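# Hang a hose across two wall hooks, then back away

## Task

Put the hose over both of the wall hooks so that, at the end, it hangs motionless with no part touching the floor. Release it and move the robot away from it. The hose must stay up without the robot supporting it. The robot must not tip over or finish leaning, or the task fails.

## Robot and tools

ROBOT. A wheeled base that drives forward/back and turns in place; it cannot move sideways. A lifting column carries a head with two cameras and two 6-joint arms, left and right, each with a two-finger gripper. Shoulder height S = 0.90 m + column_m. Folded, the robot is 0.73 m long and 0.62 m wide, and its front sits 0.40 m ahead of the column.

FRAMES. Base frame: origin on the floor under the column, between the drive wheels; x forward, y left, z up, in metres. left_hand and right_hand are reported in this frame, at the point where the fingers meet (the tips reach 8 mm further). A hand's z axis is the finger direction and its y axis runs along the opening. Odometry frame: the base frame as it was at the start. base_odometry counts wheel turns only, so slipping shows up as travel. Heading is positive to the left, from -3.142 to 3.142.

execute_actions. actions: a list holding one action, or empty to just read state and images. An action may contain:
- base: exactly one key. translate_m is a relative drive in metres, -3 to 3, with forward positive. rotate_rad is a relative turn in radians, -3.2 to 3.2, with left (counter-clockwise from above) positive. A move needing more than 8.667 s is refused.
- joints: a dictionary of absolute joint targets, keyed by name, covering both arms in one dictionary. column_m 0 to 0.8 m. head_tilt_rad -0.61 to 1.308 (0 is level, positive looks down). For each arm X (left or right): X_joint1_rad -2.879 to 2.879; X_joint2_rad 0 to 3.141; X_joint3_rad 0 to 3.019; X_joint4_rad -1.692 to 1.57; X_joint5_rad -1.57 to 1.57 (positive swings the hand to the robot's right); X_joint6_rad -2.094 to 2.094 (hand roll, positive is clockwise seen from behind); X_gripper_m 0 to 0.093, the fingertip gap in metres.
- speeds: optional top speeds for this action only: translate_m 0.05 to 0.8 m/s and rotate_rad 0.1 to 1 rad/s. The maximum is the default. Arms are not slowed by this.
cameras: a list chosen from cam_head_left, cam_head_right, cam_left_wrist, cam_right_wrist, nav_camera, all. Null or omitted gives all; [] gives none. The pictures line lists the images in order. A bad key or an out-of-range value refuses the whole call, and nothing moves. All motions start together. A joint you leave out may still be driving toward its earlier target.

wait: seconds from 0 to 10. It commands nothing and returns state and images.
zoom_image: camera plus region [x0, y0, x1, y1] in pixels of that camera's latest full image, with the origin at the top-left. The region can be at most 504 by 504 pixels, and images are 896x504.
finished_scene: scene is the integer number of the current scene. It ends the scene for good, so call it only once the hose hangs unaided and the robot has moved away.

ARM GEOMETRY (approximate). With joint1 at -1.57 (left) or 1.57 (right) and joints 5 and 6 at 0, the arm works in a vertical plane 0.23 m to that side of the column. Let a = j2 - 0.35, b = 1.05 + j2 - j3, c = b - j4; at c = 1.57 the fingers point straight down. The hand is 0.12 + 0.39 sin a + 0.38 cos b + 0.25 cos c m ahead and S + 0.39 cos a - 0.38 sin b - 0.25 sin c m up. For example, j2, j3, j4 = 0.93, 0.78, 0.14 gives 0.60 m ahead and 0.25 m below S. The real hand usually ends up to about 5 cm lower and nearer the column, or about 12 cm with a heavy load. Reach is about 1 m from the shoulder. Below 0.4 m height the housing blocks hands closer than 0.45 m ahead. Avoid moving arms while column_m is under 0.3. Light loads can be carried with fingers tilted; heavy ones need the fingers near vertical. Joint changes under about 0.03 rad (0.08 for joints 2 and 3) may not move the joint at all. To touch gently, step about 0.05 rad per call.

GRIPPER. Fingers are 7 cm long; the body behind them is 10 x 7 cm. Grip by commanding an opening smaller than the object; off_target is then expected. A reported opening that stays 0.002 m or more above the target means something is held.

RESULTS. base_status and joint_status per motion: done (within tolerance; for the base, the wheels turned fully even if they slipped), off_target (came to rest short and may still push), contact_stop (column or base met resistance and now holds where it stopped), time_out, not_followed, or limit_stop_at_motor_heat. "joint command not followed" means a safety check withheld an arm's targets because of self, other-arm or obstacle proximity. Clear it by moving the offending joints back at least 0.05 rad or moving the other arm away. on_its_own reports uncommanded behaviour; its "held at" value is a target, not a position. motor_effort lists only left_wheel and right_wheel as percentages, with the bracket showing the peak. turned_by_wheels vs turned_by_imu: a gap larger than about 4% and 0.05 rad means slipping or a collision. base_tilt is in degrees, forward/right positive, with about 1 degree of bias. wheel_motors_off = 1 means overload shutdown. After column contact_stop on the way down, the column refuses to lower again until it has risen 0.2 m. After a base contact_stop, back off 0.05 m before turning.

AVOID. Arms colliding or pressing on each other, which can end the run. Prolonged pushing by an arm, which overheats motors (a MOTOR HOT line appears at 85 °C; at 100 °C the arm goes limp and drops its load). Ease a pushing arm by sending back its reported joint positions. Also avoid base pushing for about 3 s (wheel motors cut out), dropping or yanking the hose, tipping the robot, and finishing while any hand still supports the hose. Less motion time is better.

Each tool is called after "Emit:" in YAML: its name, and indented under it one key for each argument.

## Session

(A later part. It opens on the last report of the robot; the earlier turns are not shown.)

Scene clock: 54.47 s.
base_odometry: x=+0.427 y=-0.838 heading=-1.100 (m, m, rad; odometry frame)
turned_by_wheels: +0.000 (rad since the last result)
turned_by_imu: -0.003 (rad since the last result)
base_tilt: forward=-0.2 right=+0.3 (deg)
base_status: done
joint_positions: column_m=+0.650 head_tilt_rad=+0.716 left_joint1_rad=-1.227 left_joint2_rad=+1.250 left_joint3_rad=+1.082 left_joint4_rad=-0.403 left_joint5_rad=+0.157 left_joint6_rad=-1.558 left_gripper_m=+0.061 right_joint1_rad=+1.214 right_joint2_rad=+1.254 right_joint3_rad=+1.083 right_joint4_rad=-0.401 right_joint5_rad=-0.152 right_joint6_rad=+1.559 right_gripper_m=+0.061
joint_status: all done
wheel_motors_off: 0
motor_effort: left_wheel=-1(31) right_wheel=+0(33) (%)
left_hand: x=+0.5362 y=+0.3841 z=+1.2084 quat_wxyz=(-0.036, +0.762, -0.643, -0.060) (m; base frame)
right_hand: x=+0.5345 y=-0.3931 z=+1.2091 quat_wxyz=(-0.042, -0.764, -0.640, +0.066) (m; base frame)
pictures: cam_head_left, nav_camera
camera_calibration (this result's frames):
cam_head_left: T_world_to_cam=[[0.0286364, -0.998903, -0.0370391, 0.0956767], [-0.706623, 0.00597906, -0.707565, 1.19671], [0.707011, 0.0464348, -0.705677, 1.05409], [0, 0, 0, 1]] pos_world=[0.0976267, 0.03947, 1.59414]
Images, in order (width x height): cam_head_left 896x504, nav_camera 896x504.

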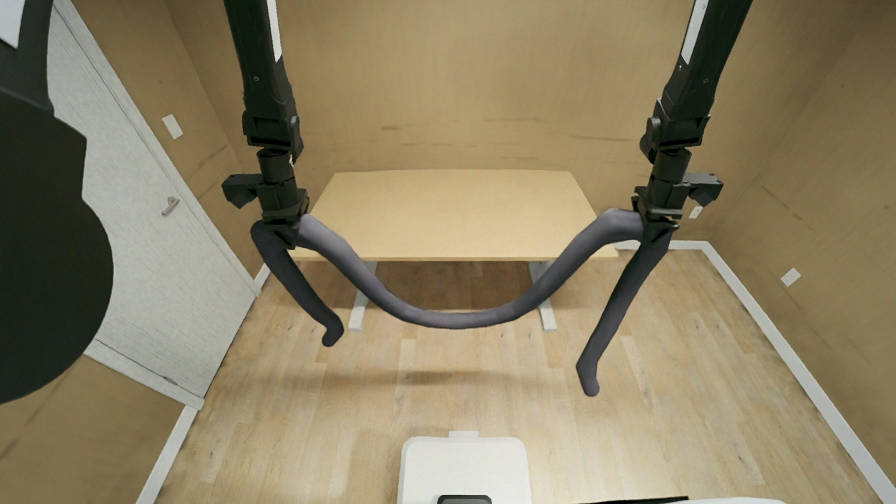

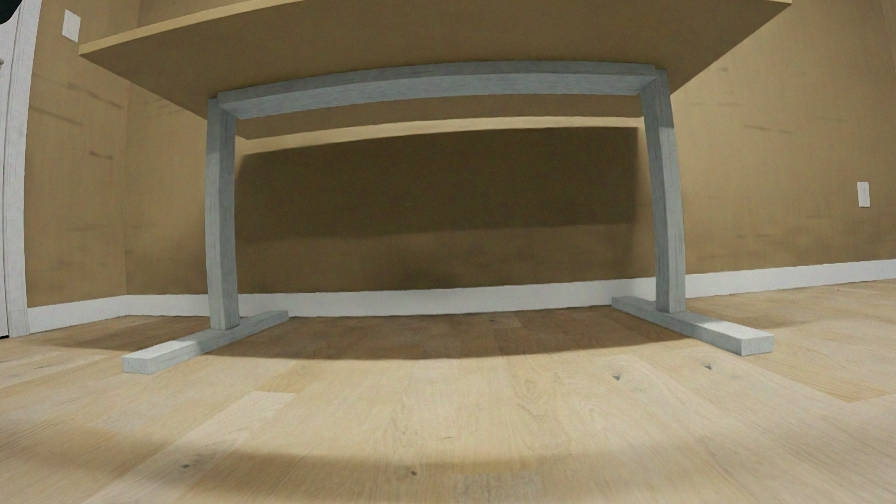

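Emit:
execute_actions:
  actions:
    - {"base":{"translate_m":-0.56},"speeds":{"translate_m":0.4}}
  cameras: []

Emit:
execute_actions:
  actions:
    - {"base":{"rotate_rad":-1.6},"speeds":{"rotate_rad":0.6}}
  cameras: []

Emit:
execute_actions:
  actions:
    - {"base":{"translate_m":0.8},"speeds":{"translate_m":0.4}}
  cameras: ["cam_head_left","cam_head_right","nav_camera"]

Scene clock: 61.00 s.
base_odometry: x=+0.173 y=-0.339 heading=-1.101 (m, m, rad; odometry frame)
turned_by_wheels: -0.001 (rad since the last result)
turned_by_imu: -0.003 (rad since the last result)
base_tilt: forward=-0.3 right=+0.1 (deg)
base_status: done
joint_positions: column_m=+0.650 head_tilt_rad=+0.716 left_joint1_rad=-1.229 left_joint2_rad=+1.252 left_joint3_rad=+1.082 left_joint4_rad=-0.403 left_joint5_rad=+0.157 left_joint6_rad=-1.562 left_gripper_m=+0.061 right_joint1_rad=+1.216 right_joint2_rad=+1.256 right_joint3_rad=+1.080 right_joint4_rad=-0.401 right_joint5_rad=-0.152 right_joint6_rad=+1.563 right_gripper_m=+0.061
joint_status: not commanded
wheel_motors_off: 0
motor_effort: left_wheel=+0(40) right_wheel=+1(30) (%)
left_hand: x=+0.5356 y=+0.3832 z=+1.2074 quat_wxyz=(-0.035, +0.763, -0.642, -0.060) (m; base frame)
right_hand: x=+0.5324 y=-0.3922 z=+1.2078 quat_wxyz=(-0.040, -0.766, -0.638, +0.067) (m; base frame)
pictures: none
No camera images: the call's "cameras" was empty. Leave "cameras" out to get every camera's image.

Scene clock: 64.57 s.
base_odometry: x=+0.173 y=-0.339 heading=-2.701 (m, m, rad; odometry frame)
turned_by_wheels: -1.600 (rad since the last result)
turned_by_imu: -1.561 (rad since the last result)
base_tilt: forward=-0.3 right=+0.1 (deg)
base_status: done
joint_positions: column_m=+0.650 head_tilt_rad=+0.716 left_joint1_rad=-1.236 left_joint2_rad=+1.252 left_joint3_rad=+1.082 left_joint4_rad=-0.403 left_joint5_rad=+0.160 left_joint6_rad=-1.562 left_gripper_m=+0.061 right_joint1_rad=+1.222 right_joint2_rad=+1.256 right_joint3_rad=+1.080 right_joint4_rad=-0.401 right_joint5_rad=-0.150 right_joint6_rad=+1.563 right_gripper_m=+0.061
joint_status: not commanded
wheel_motors_off: 0
motor_effort: left_wheel=+0(54) right_wheel=-1(44) (%)
left_hand: x=+0.5362 y=+0.3793 z=+1.2065 quat_wxyz=(-0.032, +0.763, -0.644, -0.057) (m; base frame)
right_hand: x=+0.5328 y=-0.3893 z=+1.2070 quat_wxyz=(-0.038, -0.765, -0.640, +0.066) (m; base frame)
pictures: none
No camera images: the call's "cameras" was empty. Leave "cameras" out to get every camera's image.

Scene clock: 68.10 s.
base_odometry: x=-0.551 y=-0.680 heading=-2.702 (m, m, rad; odometry frame)
turned_by_wheels: -0.001 (rad since the last result)
turned_by_imu: -0.002 (rad since the last result)
base_tilt: forward=-0.2 right=+0.2 (deg)
base_status: done
joint_positions: column_m=+0.650 head_tilt_rad=+0.716 left_joint1_rad=-1.236 left_joint2_rad=+1.252 left_joint3_rad=+1.082 left_joint4_rad=-0.403 left_joint5_rad=+0.160 left_joint6_rad=-1.562 left_gripper_m=+0.061 right_joint1_rad=+1.222 right_joint2_rad=+1.256 right_joint3_rad=+1.081 right_joint4_rad=-0.401 right_joint5_rad=-0.150 right_joint6_rad=+1.563 right_gripper_m=+0.061
joint_status: not commanded
wheel_motors_off: 0
motor_effort: left_wheel=-2(51) right_wheel=+2(57) (%)
left_hand: x=+0.5365 y=+0.3793 z=+1.2064 quat_wxyz=(-0.032, +0.763, -0.644, -0.057) (m; base frame)
right_hand: x=+0.5330 y=-0.3893 z=+1.2070 quat_wxyz=(-0.039, -0.765, -0.640, +0.066) (m; base frame)
pictures: cam_head_left, cam_head_right, nav_camera
camera_calibration (this result's frames):
cam_head_left: T_world_to_cam=[[0.0286493, -0.998903, -0.0370291, 0.0956597], [-0.706376, 0.00597906, -0.707812, 1.1971], [0.707257, 0.0464348, -0.70543, 1.05368], [0, 0, 0, 1]] pos_world=[0.0976413, 0.03947, 1.59416]
cam_head_right: T_world_to_cam=[[0.0176926, -0.999812, -0.00797502, -0.0471105], [-0.701273, -0.00672352, -0.712862, 1.19979], [0.712674, 0.018205, -0.701259, 1.04299], [0, 0, 0, 1]] pos_world=[0.0989046, -0.0580225, 1.58632]
Images, in order (width x height): cam_head_left 896x504, cam_head_right 896x504, nav_camera 896x504.

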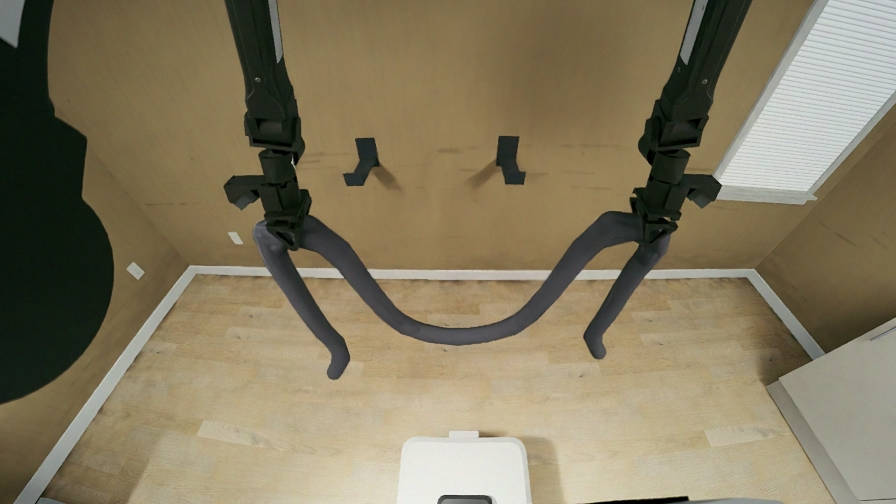

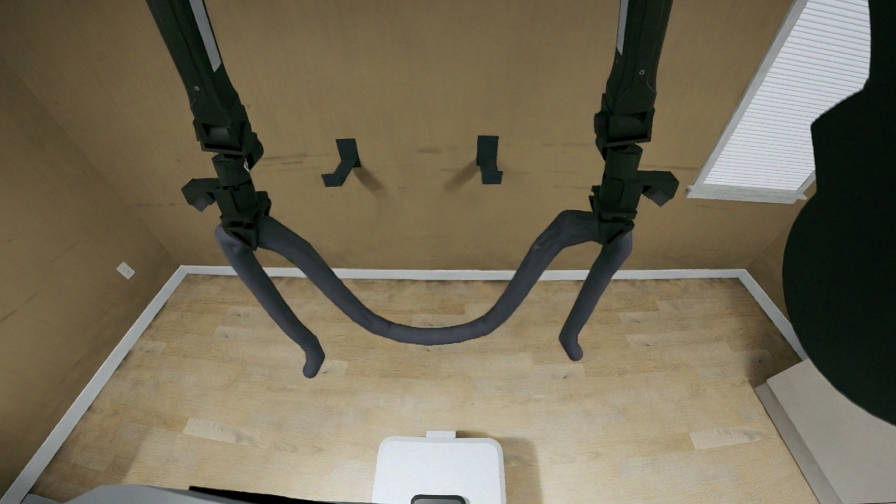

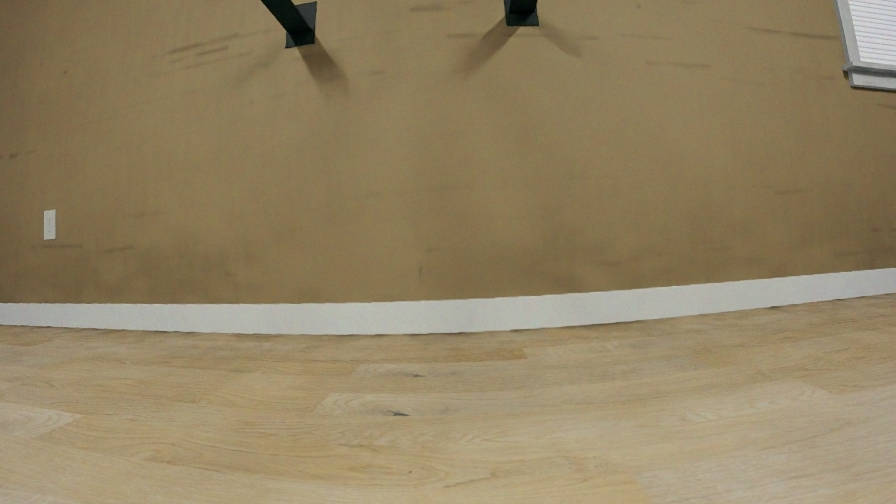

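Emit:
execute_actions:
  actions:
    - {"base":{"rotate_rad":0.46},"speeds":{"rotate_rad":0.6},"joints":{"column_m":0.7,"left_joint1_rad":-1.08,"right_joint1_rad":1.08,"left_joint6_rad":-1.8,"right_joint6_rad":1.8}}
  cameras: []

Emit:
execute_actions:
  actions:
    - {"base":{"translate_m":0.35},"speeds":{"translate_m":0.4}}
  cameras: []

Emit:
execute_actions:
  actions:
    - {"base":{"rotate_rad":-0.46},"speeds":{"rotate_rad":0.6}}
  cameras: []

Emit:
execute_actions:
  actions:
    - {"base":{"translate_m":0.2},"speeds":{"translate_m":0.3}}

Scene clock: 78.67 s.
base_odometry: x=-0.551 y=-0.680 heading=-2.242 (m, m, rad; odometry frame)
turned_by_wheels: +0.460 (rad since the last result)
turned_by_imu: +0.440 (rad since the last result)
base_tilt: forward=-0.3 right=+0.1 (deg)
base_status: done
joint_positions: column_m=+0.700 head_tilt_rad=+0.716 left_joint1_rad=-1.100 left_joint2_rad=+1.252 left_joint3_rad=+1.082 left_joint4_rad=-0.403 left_joint5_rad=+0.165 left_joint6_rad=-1.782 left_gripper_m=+0.061 right_joint1_rad=+1.092 right_joint2_rad=+1.260 right_joint3_rad=+1.081 right_joint4_rad=-0.401 right_joint5_rad=-0.160 right_joint6_rad=+1.782 right_gripper_m=+0.061
joint_status: all done
wheel_motors_off: 0
motor_effort: left_wheel=-1(54) right_wheel=+0(45) (%)
left_hand: x=+0.5237 y=+0.4484 z=+1.2783 quat_wxyz=(-0.083, +0.843, -0.524, -0.085) (m; base frame)
right_hand: x=+0.5190 y=-0.4549 z=+1.2772 quat_wxyz=(-0.085, -0.845, -0.521, +0.091) (m; base frame)
pictures: none
No camera images: the call's "cameras" was empty. Leave "cameras" out to get every camera's image.

Scene clock: 81.03 s.
base_odometry: x=-0.769 y=-0.954 heading=-2.241 (m, m, rad; odometry frame)
turned_by_wheels: +0.001 (rad since the last result)
turned_by_imu: +0.001 (rad since the last result)
base_tilt: forward=-0.1 right=+0.2 (deg)
base_status: done
joint_positions: column_m=+0.700 head_tilt_rad=+0.716 left_joint1_rad=-1.100 left_joint2_rad=+1.252 left_joint3_rad=+1.083 left_joint4_rad=-0.403 left_joint5_rad=+0.165 left_joint6_rad=-1.783 left_gripper_m=+0.061 right_joint1_rad=+1.092 right_joint2_rad=+1.260 right_joint3_rad=+1.079 right_joint4_rad=-0.401 right_joint5_rad=-0.158 right_joint6_rad=+1.782 right_gripper_m=+0.061
joint_status: not commanded
wheel_motors_off: 0
motor_effort: left_wheel=+1(58) right_wheel=-2(52) (%)
left_hand: x=+0.5242 y=+0.4484 z=+1.2784 quat_wxyz=(-0.083, +0.844, -0.523, -0.085) (m; base frame)
right_hand: x=+0.5180 y=-0.4551 z=+1.2771 quat_wxyz=(-0.086, -0.845, -0.520, +0.093) (m; base frame)
pictures: none
No camera images: the call's "cameras" was empty. Leave "cameras" out to get every camera's image.

Scene clock: 82.83 s.
base_odometry: x=-0.769 y=-0.954 heading=-2.700 (m, m, rad; odometry frame)
turned_by_wheels: -0.460 (rad since the last result)
turned_by_imu: -0.444 (rad since the last result)
base_tilt: forward=-0.2 right=+0.2 (deg)
base_status: done
joint_positions: column_m=+0.700 head_tilt_rad=+0.716 left_joint1_rad=-1.104 left_joint2_rad=+1.253 left_joint3_rad=+1.083 left_joint4_rad=-0.403 left_joint5_rad=+0.167 left_joint6_rad=-1.783 left_gripper_m=+0.061 right_joint1_rad=+1.092 right_joint2_rad=+1.260 right_joint3_rad=+1.079 right_joint4_rad=-0.401 right_joint5_rad=-0.157 right_joint6_rad=+1.782 right_gripper_m=+0.061
joint_status: not commanded
wheel_motors_off: 0
motor_effort: left_wheel=+1(47) right_wheel=-2(55) (%)
left_hand: x=+0.5245 y=+0.4464 z=+1.2775 quat_wxyz=(-0.082, +0.844, -0.524, -0.083) (m; base frame)
right_hand: x=+0.5180 y=-0.4549 z=+1.2770 quat_wxyz=(-0.086, -0.844, -0.521, +0.093) (m; base frame)
pictures: none
No camera images: the call's "cameras" was empty. Leave "cameras" out to get every camera's image.

Scene clock: 84.70 s.
base_odometry: x=-0.950 y=-1.039 heading=-2.701 (m, m, rad; odometry frame)
turned_by_wheels: -0.001 (rad since the last result)
turned_by_imu: -0.002 (rad since the last result)
base_tilt: forward=-0.3 right=+0.2 (deg)
base_status: done
joint_positions: column_m=+0.700 head_tilt_rad=+0.716 left_joint1_rad=-1.104 left_joint2_rad=+1.253 left_joint3_rad=+1.083 left_joint4_rad=-0.403 left_joint5_rad=+0.167 left_joint6_rad=-1.783 left_gripper_m=+0.061 right_joint1_rad=+1.092 right_joint2_rad=+1.260 right_joint3_rad=+1.079 right_joint4_rad=-0.401 right_joint5_rad=-0.157 right_joint6_rad=+1.782 right_gripper_m=+0.061
joint_status: not commanded
wheel_motors_off: 0
motor_effort: left_wheel=-2(50) right_wheel=+2(58) (%)
left_hand: x=+0.5241 y=+0.4464 z=+1.2773 quat_wxyz=(-0.081, +0.844, -0.524, -0.084) (m; base frame)
right_hand: x=+0.5180 y=-0.4548 z=+1.2770 quat_wxyz=(-0.086, -0.844, -0.521, +0.093) (m; base frame)
pictures: cam_head_left, cam_head_right, cam_left_wrist, cam_right_wrist, nav_camera
camera_calibration (this result's frames):
cam_head_left: T_world_to_cam=[[0.0286517, -0.998903, -0.0370273, 0.0975076], [-0.70633, 0.00597906, -0.707858, 1.23256], [0.707303, 0.0464348, -0.705384, 1.08886], [0, 0, 0, 1]] pos_world=[0.097644, 0.03947, 1.64415]
cam_head_right: T_world_to_cam=[[0.0176931, -0.999812, -0.00797386, -0.0467138], [-0.701226, -0.00672352, -0.712908, 1.23551], [0.71272, 0.018205, -0.701213, 1.07797], [0, 0, 0, 1]] pos_world=[0.0989079, -0.0580225, 1.63631]
cam_left_wrist: T_world_to_cam=[[0.898324, 0.4368, 0.0471178, -0.727035], [0.386174, -0.83621, 0.389387, -0.320932], [0.209485, -0.3316, -0.919868, 1.33588], [0, 0, 0, 1]] pos_world=[0.497202, 0.49218, 1.38805]
cam_right_wrist: T_world_to_cam=[[-0.892723, 0.449194, -0.0356394, 0.713879], [0.40681, 0.837445, 0.364954, -0.287917], [0.193781, 0.311304, -0.930343, 1.35561], [0, 0, 0, 1]] pos_world=[0.491732, -0.501564, 1.3917]
Images, in order (width x height): cam_head_left 896x504, cam_head_right 896x504, cam_left_wrist 896x504, cam_right_wrist 896x504, nav_camera 896x504.

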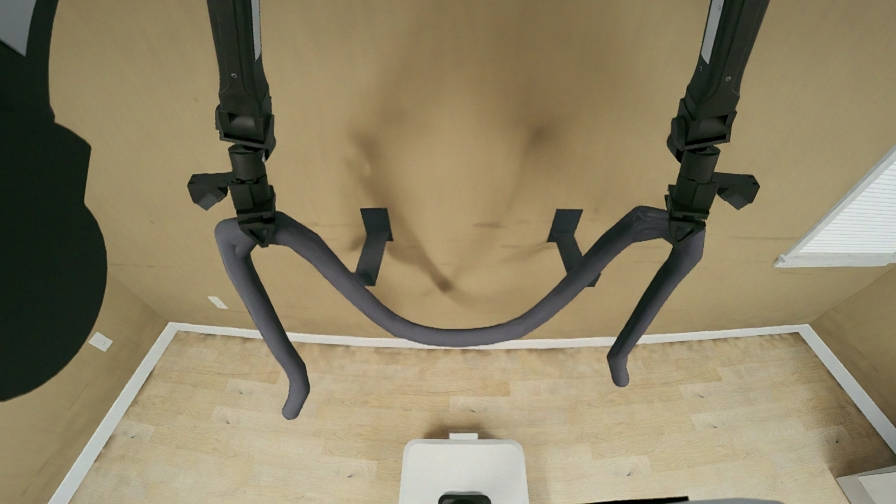

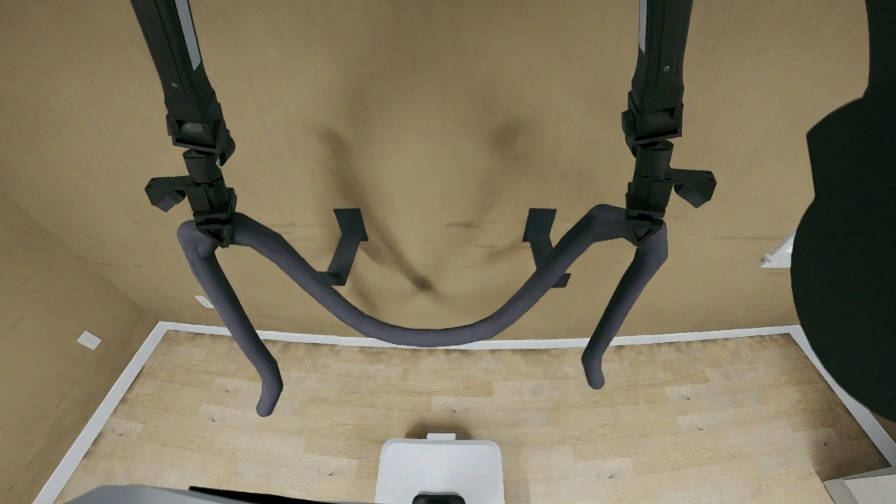

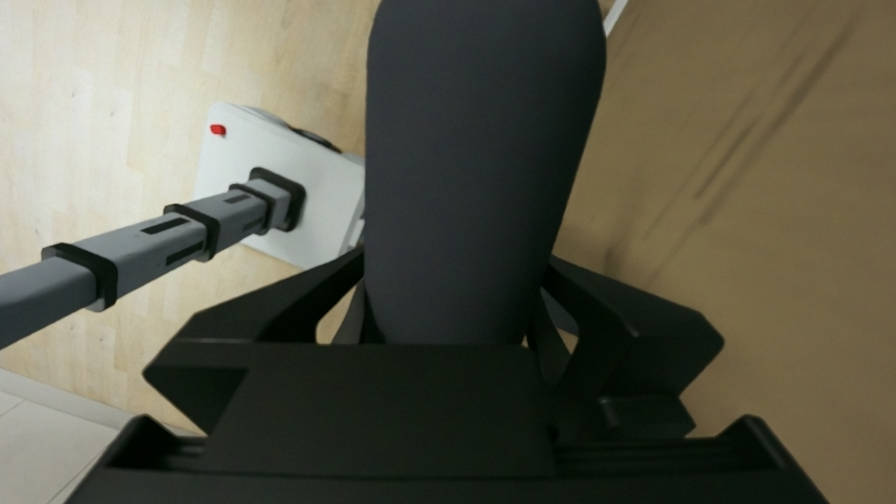

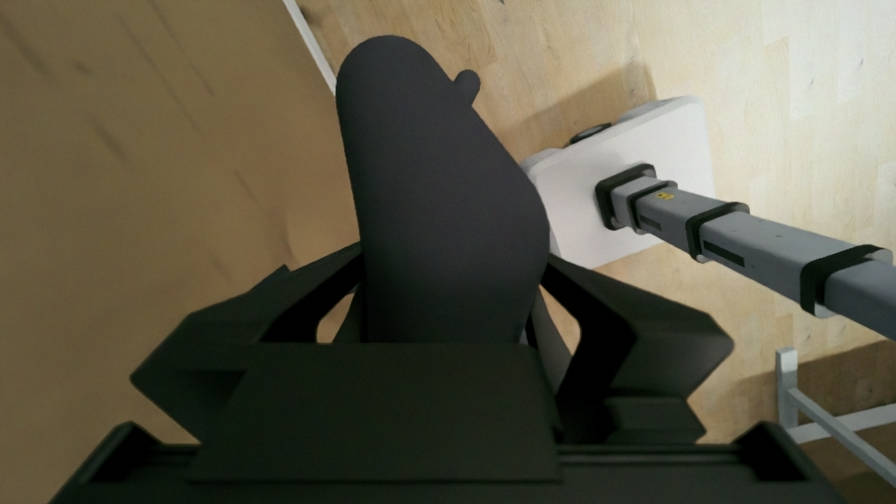

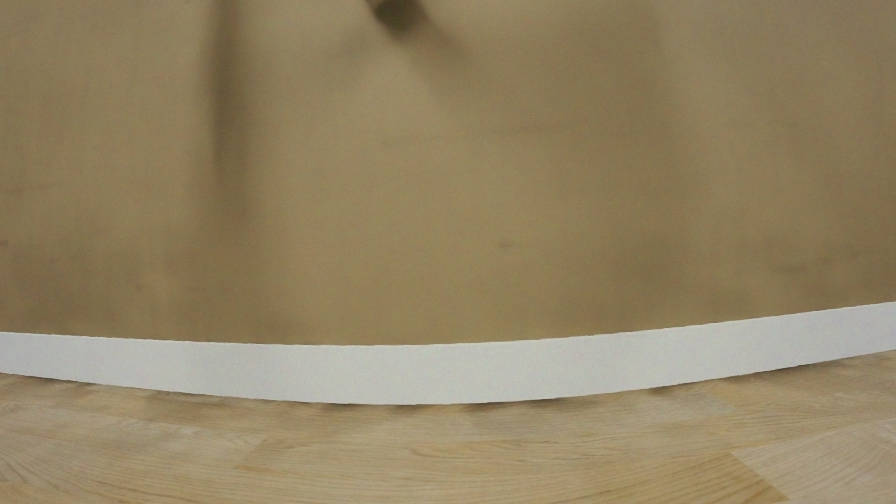

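Emit:
execute_actions:
  actions:
    - {"base":{"translate_m":0.23},"speeds":{"translate_m":0.2},"joints":{"left_joint6_rad":-1.2,"right_joint6_rad":1.2,"head_tilt_rad":1.0}}
  cameras: []

Emit:
execute_actions:
  actions:
    - {"joints":{"column_m":0.52}}
  cameras: ["cam_head_left","cam_head_right"]

Scene clock: 90.37 s.
base_odometry: x=-1.158 y=-1.137 heading=-2.702 (m, m, rad; odometry frame)
turned_by_wheels: -0.001 (rad since the last result)
turned_by_imu: -0.002 (rad since the last result)
base_tilt: forward=-0.2 right=+0.2 (deg)
base_status: done
joint_positions: column_m=+0.700 head_tilt_rad=+1.000 left_joint1_rad=-1.104 left_joint2_rad=+1.257 left_joint3_rad=+1.076 left_joint4_rad=-0.406 left_joint5_rad=+0.162 left_joint6_rad=-1.192 left_gripper_m=+0.061 right_joint1_rad=+1.092 right_joint2_rad=+1.260 right_joint3_rad=+1.079 right_joint4_rad=-0.401 right_joint5_rad=-0.155 right_joint6_rad=+1.201 right_gripper_m=+0.061
joint_status: all done
wheel_motors_off: 0
motor_effort: left_wheel=-1(36) right_wheel=+2(47) (%)
left_hand: x=+0.5180 y=+0.4467 z=+1.2752 quat_wxyz=(-0.049, +0.656, -0.746, -0.109) (m; base frame)
right_hand: x=+0.5177 y=-0.4551 z=+1.2770 quat_wxyz=(-0.056, -0.660, -0.740, +0.114) (m; base frame)
pictures: none
No camera images: the call's "cameras" was empty. Leave "cameras" out to get every camera's image.

Scene clock: 93.27 s.
base_odometry: x=-1.158 y=-1.137 heading=-2.702 (m, m, rad; odometry frame)
turned_by_wheels: +0.000 (rad since the last result)
turned_by_imu: -0.001 (rad since the last result)
base_tilt: forward=-0.3 right=+0.2 (deg)
base_status: not commanded
joint_positions: column_m=+0.520 head_tilt_rad=+1.000 left_joint1_rad=-1.088 left_joint2_rad=+1.257 left_joint3_rad=+1.076 left_joint4_rad=-0.406 left_joint5_rad=+0.155 left_joint6_rad=-1.179 left_gripper_m=+0.060 right_joint1_rad=+1.092 right_joint2_rad=+1.260 right_joint3_rad=+1.079 right_joint4_rad=-0.401 right_joint5_rad=-0.155 right_joint6_rad=+1.200 right_gripper_m=+0.061
joint_status: all done
wheel_motors_off: 0
motor_effort: left_wheel=-1(3) right_wheel=+2(3) (%)
left_hand: x=+0.5157 y=+0.4558 z=+1.0988 quat_wxyz=(-0.054, +0.653, -0.746, -0.118) (m; base frame)
right_hand: x=+0.5177 y=-0.4551 z=+1.0971 quat_wxyz=(-0.056, -0.660, -0.741, +0.114) (m; base frame)
pictures: cam_head_left, cam_head_right
camera_calibration (this result's frames):
cam_head_left: T_world_to_cam=[[0.0171238, -0.998903, -0.0435742, 0.101284], [-0.876433, 0.00597906, -0.481486, 0.772821], [0.481218, 0.0464348, -0.87537, 1.2293], [0, 0, 0, 1]] pos_world=[0.084031, 0.03947, 1.45261]
cam_head_right: T_world_to_cam=[[0.0147486, -0.999812, -0.0126138, -0.0410129], [-0.87295, -0.00672352, -0.487764, 0.77679], [0.487587, 0.018205, -0.872885, 1.22164], [0, 0, 0, 1]] pos_world=[0.0830462, -0.0580225, 1.44473]
Images, in order (width x height): cam_head_left 896x504, cam_head_right 896x504.

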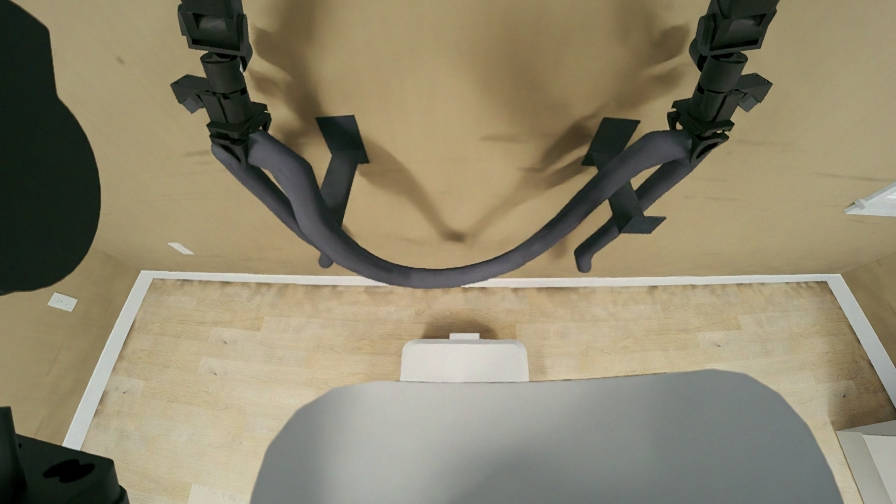

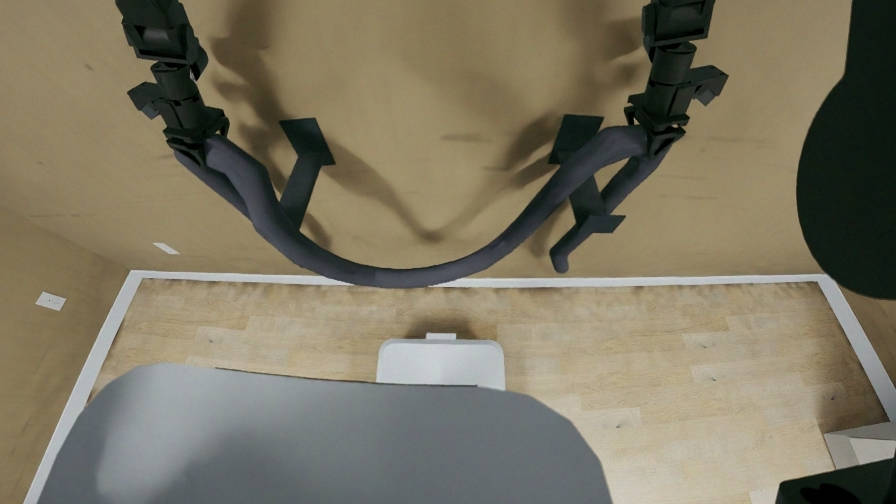

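Emit:
execute_actions:
  actions:
    - {"joints":{"column_m":0.8}}
  cameras: ["cam_head_left"]

Scene clock: 98.93 s.
base_odometry: x=-1.158 y=-1.137 heading=-2.702 (m, m, rad; odometry frame)
turned_by_wheels: +0.000 (rad since the last result)
turned_by_imu: -0.002 (rad since the last result)
base_tilt: forward=-0.2 right=+0.2 (deg)
base_status: not commanded
joint_positions: column_m=+0.798 head_tilt_rad=+1.000 left_joint1_rad=-1.099 left_joint2_rad=+1.261 left_joint3_rad=+1.075 left_joint4_rad=-0.411 left_joint5_rad=+0.160 left_joint6_rad=-1.190 left_gripper_m=+0.060 right_joint1_rad=+1.092 right_joint2_rad=+1.260 right_joint3_rad=+1.079 right_joint4_rad=-0.401 right_joint5_rad=-0.155 right_joint6_rad=+1.200 right_gripper_m=+0.061
joint_status: all done
joint sent to its limit — the command would take column_m past its upper limit, so that joint was sent only as far as its limit.
wheel_motors_off: 0
motor_effort: left_wheel=-3(2) right_wheel=+2(3) (%)
left_hand: x=+0.5137 y=+0.4495 z=+1.3722 quat_wxyz=(-0.046, +0.657, -0.744, -0.114) (m; base frame)
right_hand: x=+0.5177 y=-0.4551 z=+1.3747 quat_wxyz=(-0.056, -0.660, -0.741, +0.114) (m; base frame)
pictures: cam_head_left
camera_calibration (this result's frames):
cam_head_left: T_world_to_cam=[[0.0171216, -0.998903, -0.0435751, 0.113382], [-0.876458, 0.00597906, -0.481441, 0.906404], [0.481173, 0.0464348, -0.875395, 1.47235], [0, 0, 0, 1]] pos_world=[0.0840282, 0.03947, 1.73021]
Images, in order (width x height): cam_head_left 896x504.

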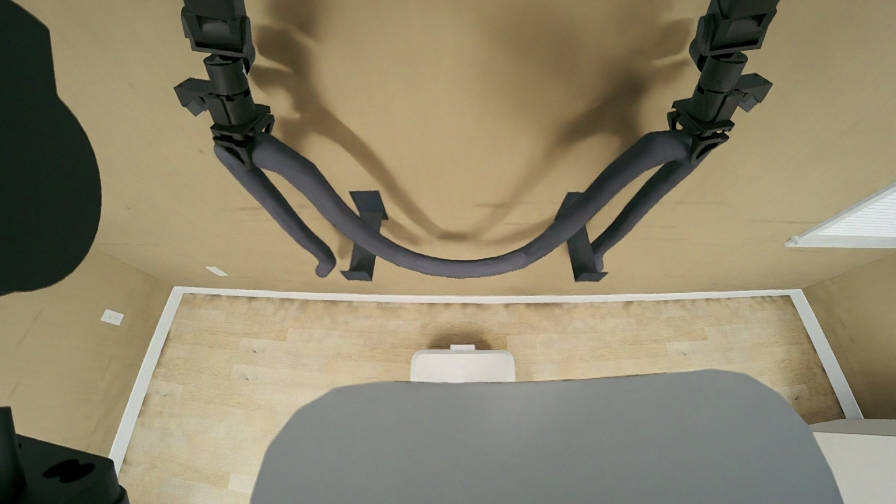

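Emit:
execute_actions:
  actions:
    - {"joints":{"column_m":0.47},"base":{"translate_m":0.03}}
  cameras: ["cam_head_left","cam_head_right"]

Scene clock: 105.37 s.
base_odometry: x=-1.185 y=-1.150 heading=-2.703 (m, m, rad; odometry frame)
turned_by_wheels: +0.000 (rad since the last result)
turned_by_imu: -0.002 (rad since the last result)
base_tilt: forward=-0.2 right=+0.3 (deg)
base_status: done
joint_positions: column_m=+0.470 head_tilt_rad=+1.001 left_joint1_rad=-1.099 left_joint2_rad=+1.260 left_joint3_rad=+1.081 left_joint4_rad=-0.410 left_joint5_rad=+0.162 left_joint6_rad=-1.190 left_gripper_m=+0.059 right_joint1_rad=+1.092 right_joint2_rad=+1.260 right_joint3_rad=+1.082 right_joint4_rad=-0.401 right_joint5_rad=-0.158 right_joint6_rad=+1.200 right_gripper_m=+0.061
joint_status: all done
wheel_motors_off: 0
motor_effort: left_wheel=+0(32) right_wheel=+0(35) (%)
left_hand: x=+0.5182 y=+0.4495 z=+1.0454 quat_wxyz=(-0.049, +0.656, -0.745, -0.111) (m; base frame)
right_hand: x=+0.5196 y=-0.4550 z=+1.0474 quat_wxyz=(-0.057, -0.660, -0.741, +0.113) (m; base frame)
pictures: cam_head_left, cam_head_right
camera_calibration (this result's frames):
cam_head_left: T_world_to_cam=[[0.0170974, -0.998903, -0.0435846, 0.0991217], [-0.876725, 0.00597906, -0.480956, 0.74799], [0.480689, 0.0464348, -0.875661, 1.18598], [0, 0, 0, 1]] pos_world=[0.0839986, 0.03947, 1.40259]
cam_head_right: T_world_to_cam=[[0.014741, -0.999812, -0.0126227, -0.0416302], [-0.873245, -0.00672352, -0.487236, 0.751648], [0.487059, 0.018205, -0.873179, 1.17846], [0, 0, 0, 1]] pos_world=[0.0830091, -0.0580225, 1.39471]
Images, in order (width x height): cam_head_left 896x504, cam_head_right 896x504.

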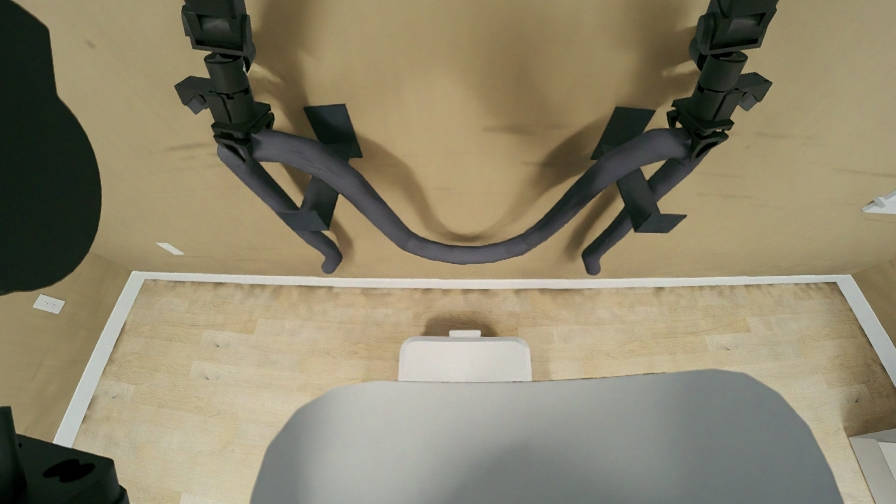

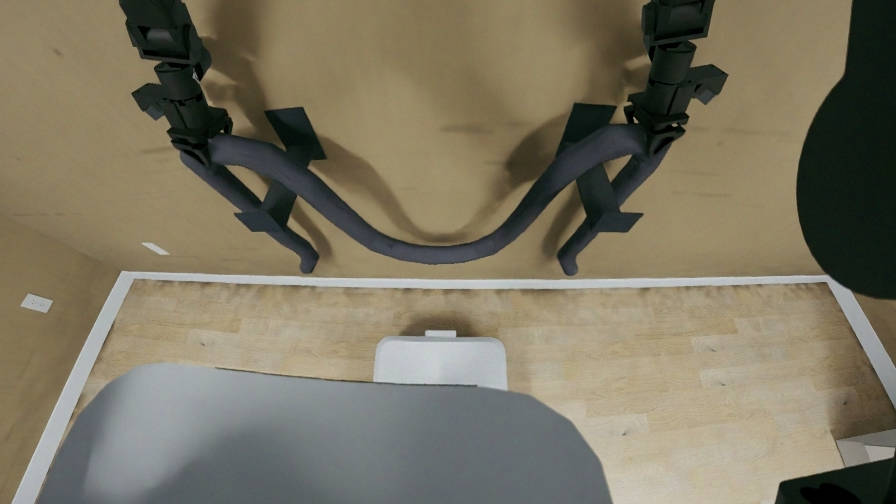

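Emit:
execute_actions:
  actions:
    - {"joints":{"column_m":0.39}}
  cameras: []

Emit:
execute_actions:
  actions:
    - {"joints":{"left_gripper_m":0.093,"right_gripper_m":0.093}}
  cameras: []

Emit:
execute_actions:
  actions:
    - {"joints":{"column_m":0.56}}
  cameras: ["cam_head_left"]

Scene clock: 109.57 s.
base_odometry: x=-1.185 y=-1.150 heading=-2.703 (m, m, rad; odometry frame)
turned_by_wheels: +0.000 (rad since the last result)
turned_by_imu: -0.001 (rad since the last result)
base_tilt: forward=-0.2 right=+0.1 (deg)
base_status: not commanded
joint_positions: column_m=+0.390 head_tilt_rad=+1.001 left_joint1_rad=-1.091 left_joint2_rad=+1.237 left_joint3_rad=+1.084 left_joint4_rad=-0.410 left_joint5_rad=+0.168 left_joint6_rad=-1.190 left_gripper_m=+0.059 right_joint1_rad=+1.092 right_joint2_rad=+1.238 right_joint3_rad=+1.082 right_joint4_rad=-0.401 right_joint5_rad=-0.158 right_joint6_rad=+1.201 right_gripper_m=+0.058
joint_status: all done
wheel_motors_off: 0
motor_effort: left_wheel=-1(0) right_wheel=+0(1) (%)
left_hand: x=+0.5279 y=+0.4509 z=+0.9764 quat_wxyz=(-0.061, +0.654, -0.746, -0.105) (m; base frame)
right_hand: x=+0.5279 y=-0.4530 z=+0.9764 quat_wxyz=(-0.066, -0.657, -0.743, +0.107) (m; base frame)
pictures: none
No camera images: the call's "cameras" was empty. Leave "cameras" out to get every camera's image.

Scene clock: 110.23 s.
base_odometry: x=-1.185 y=-1.150 heading=-2.703 (m, m, rad; odometry frame)
turned_by_wheels: +0.000 (rad since the last result)
turned_by_imu: +0.000 (rad since the last result)
base_tilt: forward=-0.2 right=+0.1 (deg)
base_status: not commanded
joint_positions: column_m=+0.390 head_tilt_rad=+1.001 left_joint1_rad=-1.089 left_joint2_rad=+1.237 left_joint3_rad=+1.084 left_joint4_rad=-0.410 left_joint5_rad=+0.154 left_joint6_rad=-1.190 left_gripper_m=+0.093 right_joint1_rad=+1.092 right_joint2_rad=+1.238 right_joint3_rad=+1.082 right_joint4_rad=-0.401 right_joint5_rad=-0.153 right_joint6_rad=+1.201 right_gripper_m=+0.093
joint_status: all done
wheel_motors_off: 0
motor_effort: left_wheel=+0(0) right_wheel=+0(0) (%)
left_hand: x=+0.5271 y=+0.4541 z=+0.9774 quat_wxyz=(-0.064, +0.654, -0.745, -0.112) (m; base frame)
right_hand: x=+0.5277 y=-0.4539 z=+0.9766 quat_wxyz=(-0.067, -0.657, -0.743, +0.110) (m; base frame)
pictures: none
No camera images: the call's "cameras" was empty. Leave "cameras" out to get every camera's image.

Scene clock: 113.03 s.
base_odometry: x=-1.185 y=-1.150 heading=-2.703 (m, m, rad; odometry frame)
turned_by_wheels: +0.000 (rad since the last result)
turned_by_imu: -0.001 (rad since the last result)
base_tilt: forward=-0.3 right=+0.3 (deg)
base_status: not commanded
joint_positions: column_m=+0.560 head_tilt_rad=+1.001 left_joint1_rad=-1.088 left_joint2_rad=+1.237 left_joint3_rad=+1.084 left_joint4_rad=-0.410 left_joint5_rad=+0.154 left_joint6_rad=-1.190 left_gripper_m=+0.093 right_joint1_rad=+1.092 right_joint2_rad=+1.238 right_joint3_rad=+1.082 right_joint4_rad=-0.401 right_joint5_rad=-0.153 right_joint6_rad=+1.201 right_gripper_m=+0.093
joint_status: all done
wheel_motors_off: 0
motor_effort: left_wheel=-1(0) right_wheel=+1(1) (%)
left_hand: x=+0.5270 y=+0.4545 z=+1.1474 quat_wxyz=(-0.064, +0.654, -0.745, -0.112) (m; base frame)
right_hand: x=+0.5277 y=-0.4539 z=+1.1465 quat_wxyz=(-0.067, -0.657, -0.743, +0.110) (m; base frame)
pictures: cam_head_left
camera_calibration (this result's frames):
cam_head_left: T_world_to_cam=[[0.0170974, -0.998903, -0.0435846, 0.103038], [-0.876724, 0.00597906, -0.480956, 0.79121], [0.480689, 0.0464348, -0.875661, 1.26467], [0, 0, 0, 1]] pos_world=[0.0839986, 0.03947, 1.49245]
Images, in order (width x height): cam_head_left 896x504.

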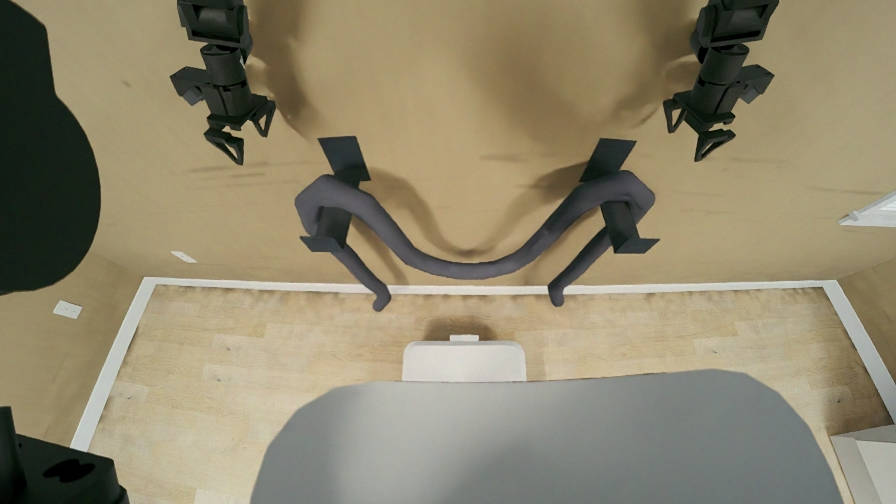

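Emit:
execute_actions:
  actions:
    - {"base":{"translate_m":-0.9}}
  cameras: []

Emit:
wait:
  seconds: 5

Scene clock: 118.00 s.
base_odometry: x=-0.370 y=-0.768 heading=-2.704 (m, m, rad; odometry frame)
turned_by_wheels: -0.001 (rad since the last result)
turned_by_imu: -0.003 (rad since the last result)
base_tilt: forward=-0.3 right=+0.2 (deg)
base_status: done
joint_positions: column_m=+0.560 head_tilt_rad=+1.001 left_joint1_rad=-1.086 left_joint2_rad=+1.237 left_joint3_rad=+1.088 left_joint4_rad=-0.410 left_joint5_rad=+0.154 left_joint6_rad=-1.190 left_gripper_m=+0.093 right_joint1_rad=+1.092 right_joint2_rad=+1.237 right_joint3_rad=+1.088 right_joint4_rad=-0.401 right_joint5_rad=-0.152 right_joint6_rad=+1.201 right_gripper_m=+0.093
joint_status: not commanded
wheel_motors_off: 0
motor_effort: left_wheel=+0(53) right_wheel=+2(60) (%)
left_hand: x=+0.5293 y=+0.4558 z=+1.1487 quat_wxyz=(-0.067, +0.654, -0.745, -0.112) (m; base frame)
right_hand: x=+0.5317 y=-0.4546 z=+1.1480 quat_wxyz=(-0.070, -0.656, -0.743, +0.109) (m; base frame)
pictures: none
No camera images: the call's "cameras" was empty. Leave "cameras" out to get every camera's image.

Scene clock: 123.00 s.
base_odometry: x=-0.370 y=-0.768 heading=-2.704 (m, m, rad; odometry frame)
turned_by_wheels: +0.000 (rad since the last result)
turned_by_imu: -0.001 (rad since the last result)
base_tilt: forward=-0.2 right=+0.2 (deg)
base_status: done
joint_positions: column_m=+0.560 head_tilt_rad=+1.001 left_joint1_rad=-1.086 left_joint2_rad=+1.237 left_joint3_rad=+1.088 left_joint4_rad=-0.410 left_joint5_rad=+0.154 left_joint6_rad=-1.190 left_gripper_m=+0.093 right_joint1_rad=+1.092 right_joint2_rad=+1.237 right_joint3_rad=+1.088 right_joint4_rad=-0.401 right_joint5_rad=-0.152 right_joint6_rad=+1.201 right_gripper_m=+0.093
joint_status: not commanded
wheel_motors_off: 0
motor_effort: left_wheel=-2(53) right_wheel=+1(60) (%)
left_hand: x=+0.5293 y=+0.4558 z=+1.1487 quat_wxyz=(-0.067, +0.654, -0.745, -0.112) (m; base frame)
right_hand: x=+0.5317 y=-0.4546 z=+1.1480 quat_wxyz=(-0.070, -0.656, -0.743, +0.109) (m; base frame)
wait: 5.00 s; at rest by 0.27 s
pictures: cam_head_left, cam_head_right, cam_left_wrist, cam_right_wrist, nav_camera
camera_calibration (this result's frames):
cam_head_left: T_world_to_cam=[[0.0170862, -0.998903, -0.043589, 0.103046], [-0.876848, 0.00597906, -0.48073, 0.790867], [0.480464, 0.0464348, -0.875785, 1.26487], [0, 0, 0, 1]] pos_world=[0.0839849, 0.03947, 1.49244]
cam_head_right: T_world_to_cam=[[0.0147377, -0.999812, -0.0126265, -0.0404899], [-0.87337, -0.00672352, -0.487011, 0.795091], [0.486834, 0.018205, -0.873305, 1.25713], [0, 0, 0, 1]] pos_world=[0.0829933, -0.0580225, 1.48456]
cam_left_wrist: T_world_to_cam=[[0.989376, -0.120116, -0.0818969, -0.375844], [-0.0818497, -0.925801, 0.369043, 0.0468722], [-0.120148, -0.358419, -0.925797, 1.41306], [0, 0, 0, 1]] pos_world=[0.545464, 0.504716, 1.26013]
cam_right_wrist: T_world_to_cam=[[-0.990779, -0.108239, 0.0814954, 0.385581], [-0.0718652, 0.929738, 0.361141, 0.0542938], [-0.114859, 0.351954, -0.928943, 1.4139], [0, 0, 0, 1]] pos_world=[0.548327, -0.506373, 1.26241]
Images, in order (width x height): cam_head_left 896x504, cam_head_right 896x504, cam_left_wrist 896x504, cam_right_wrist 896x504, nav_camera 896x504.

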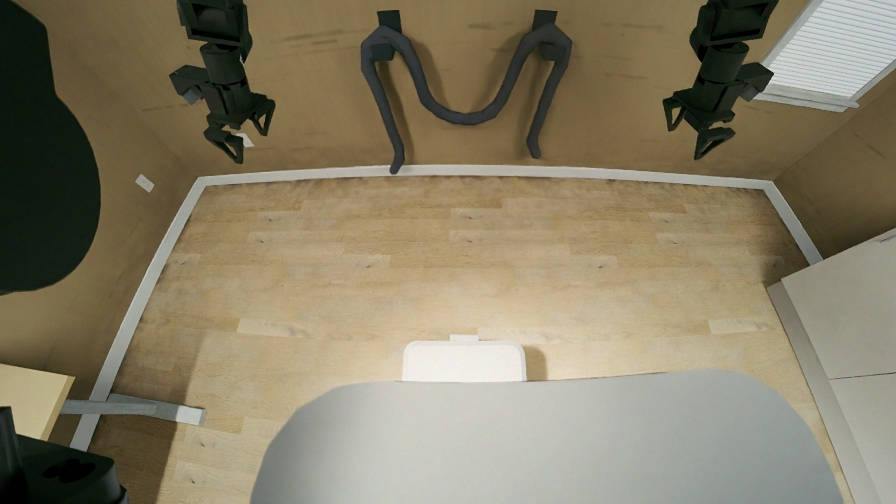

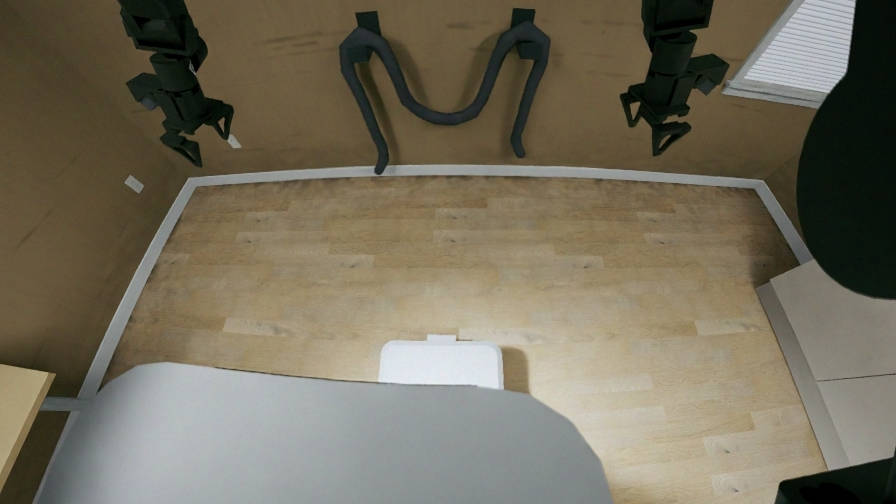

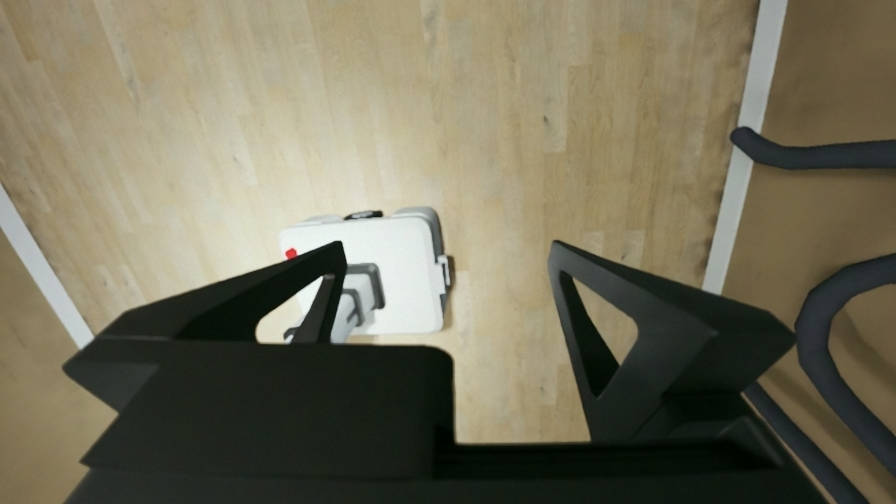

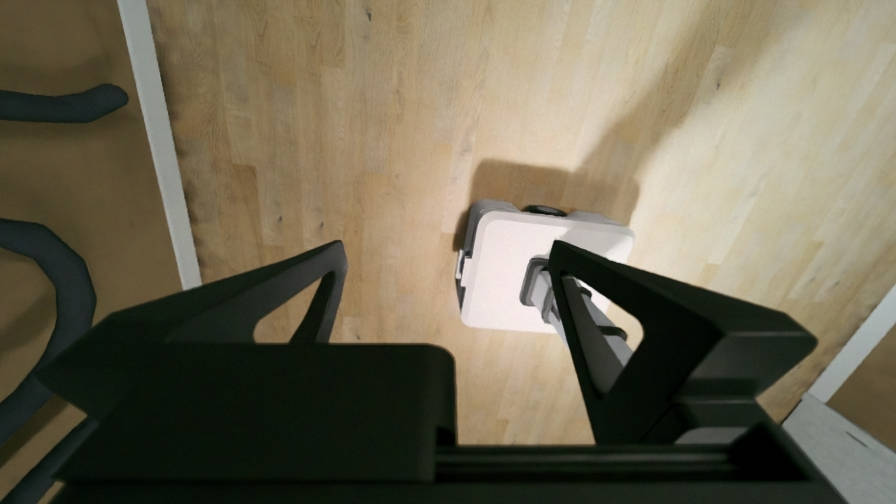

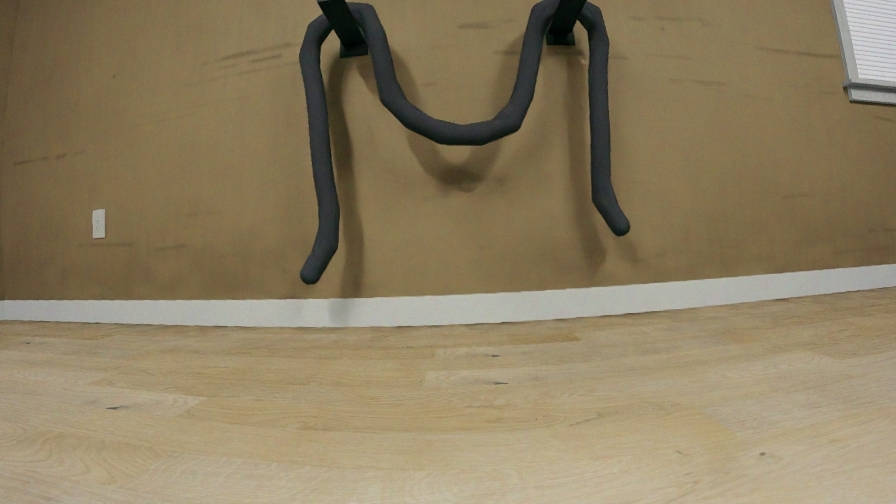

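Emit:
finished_scene:
  scene: 1

The scene is finished: the task was done.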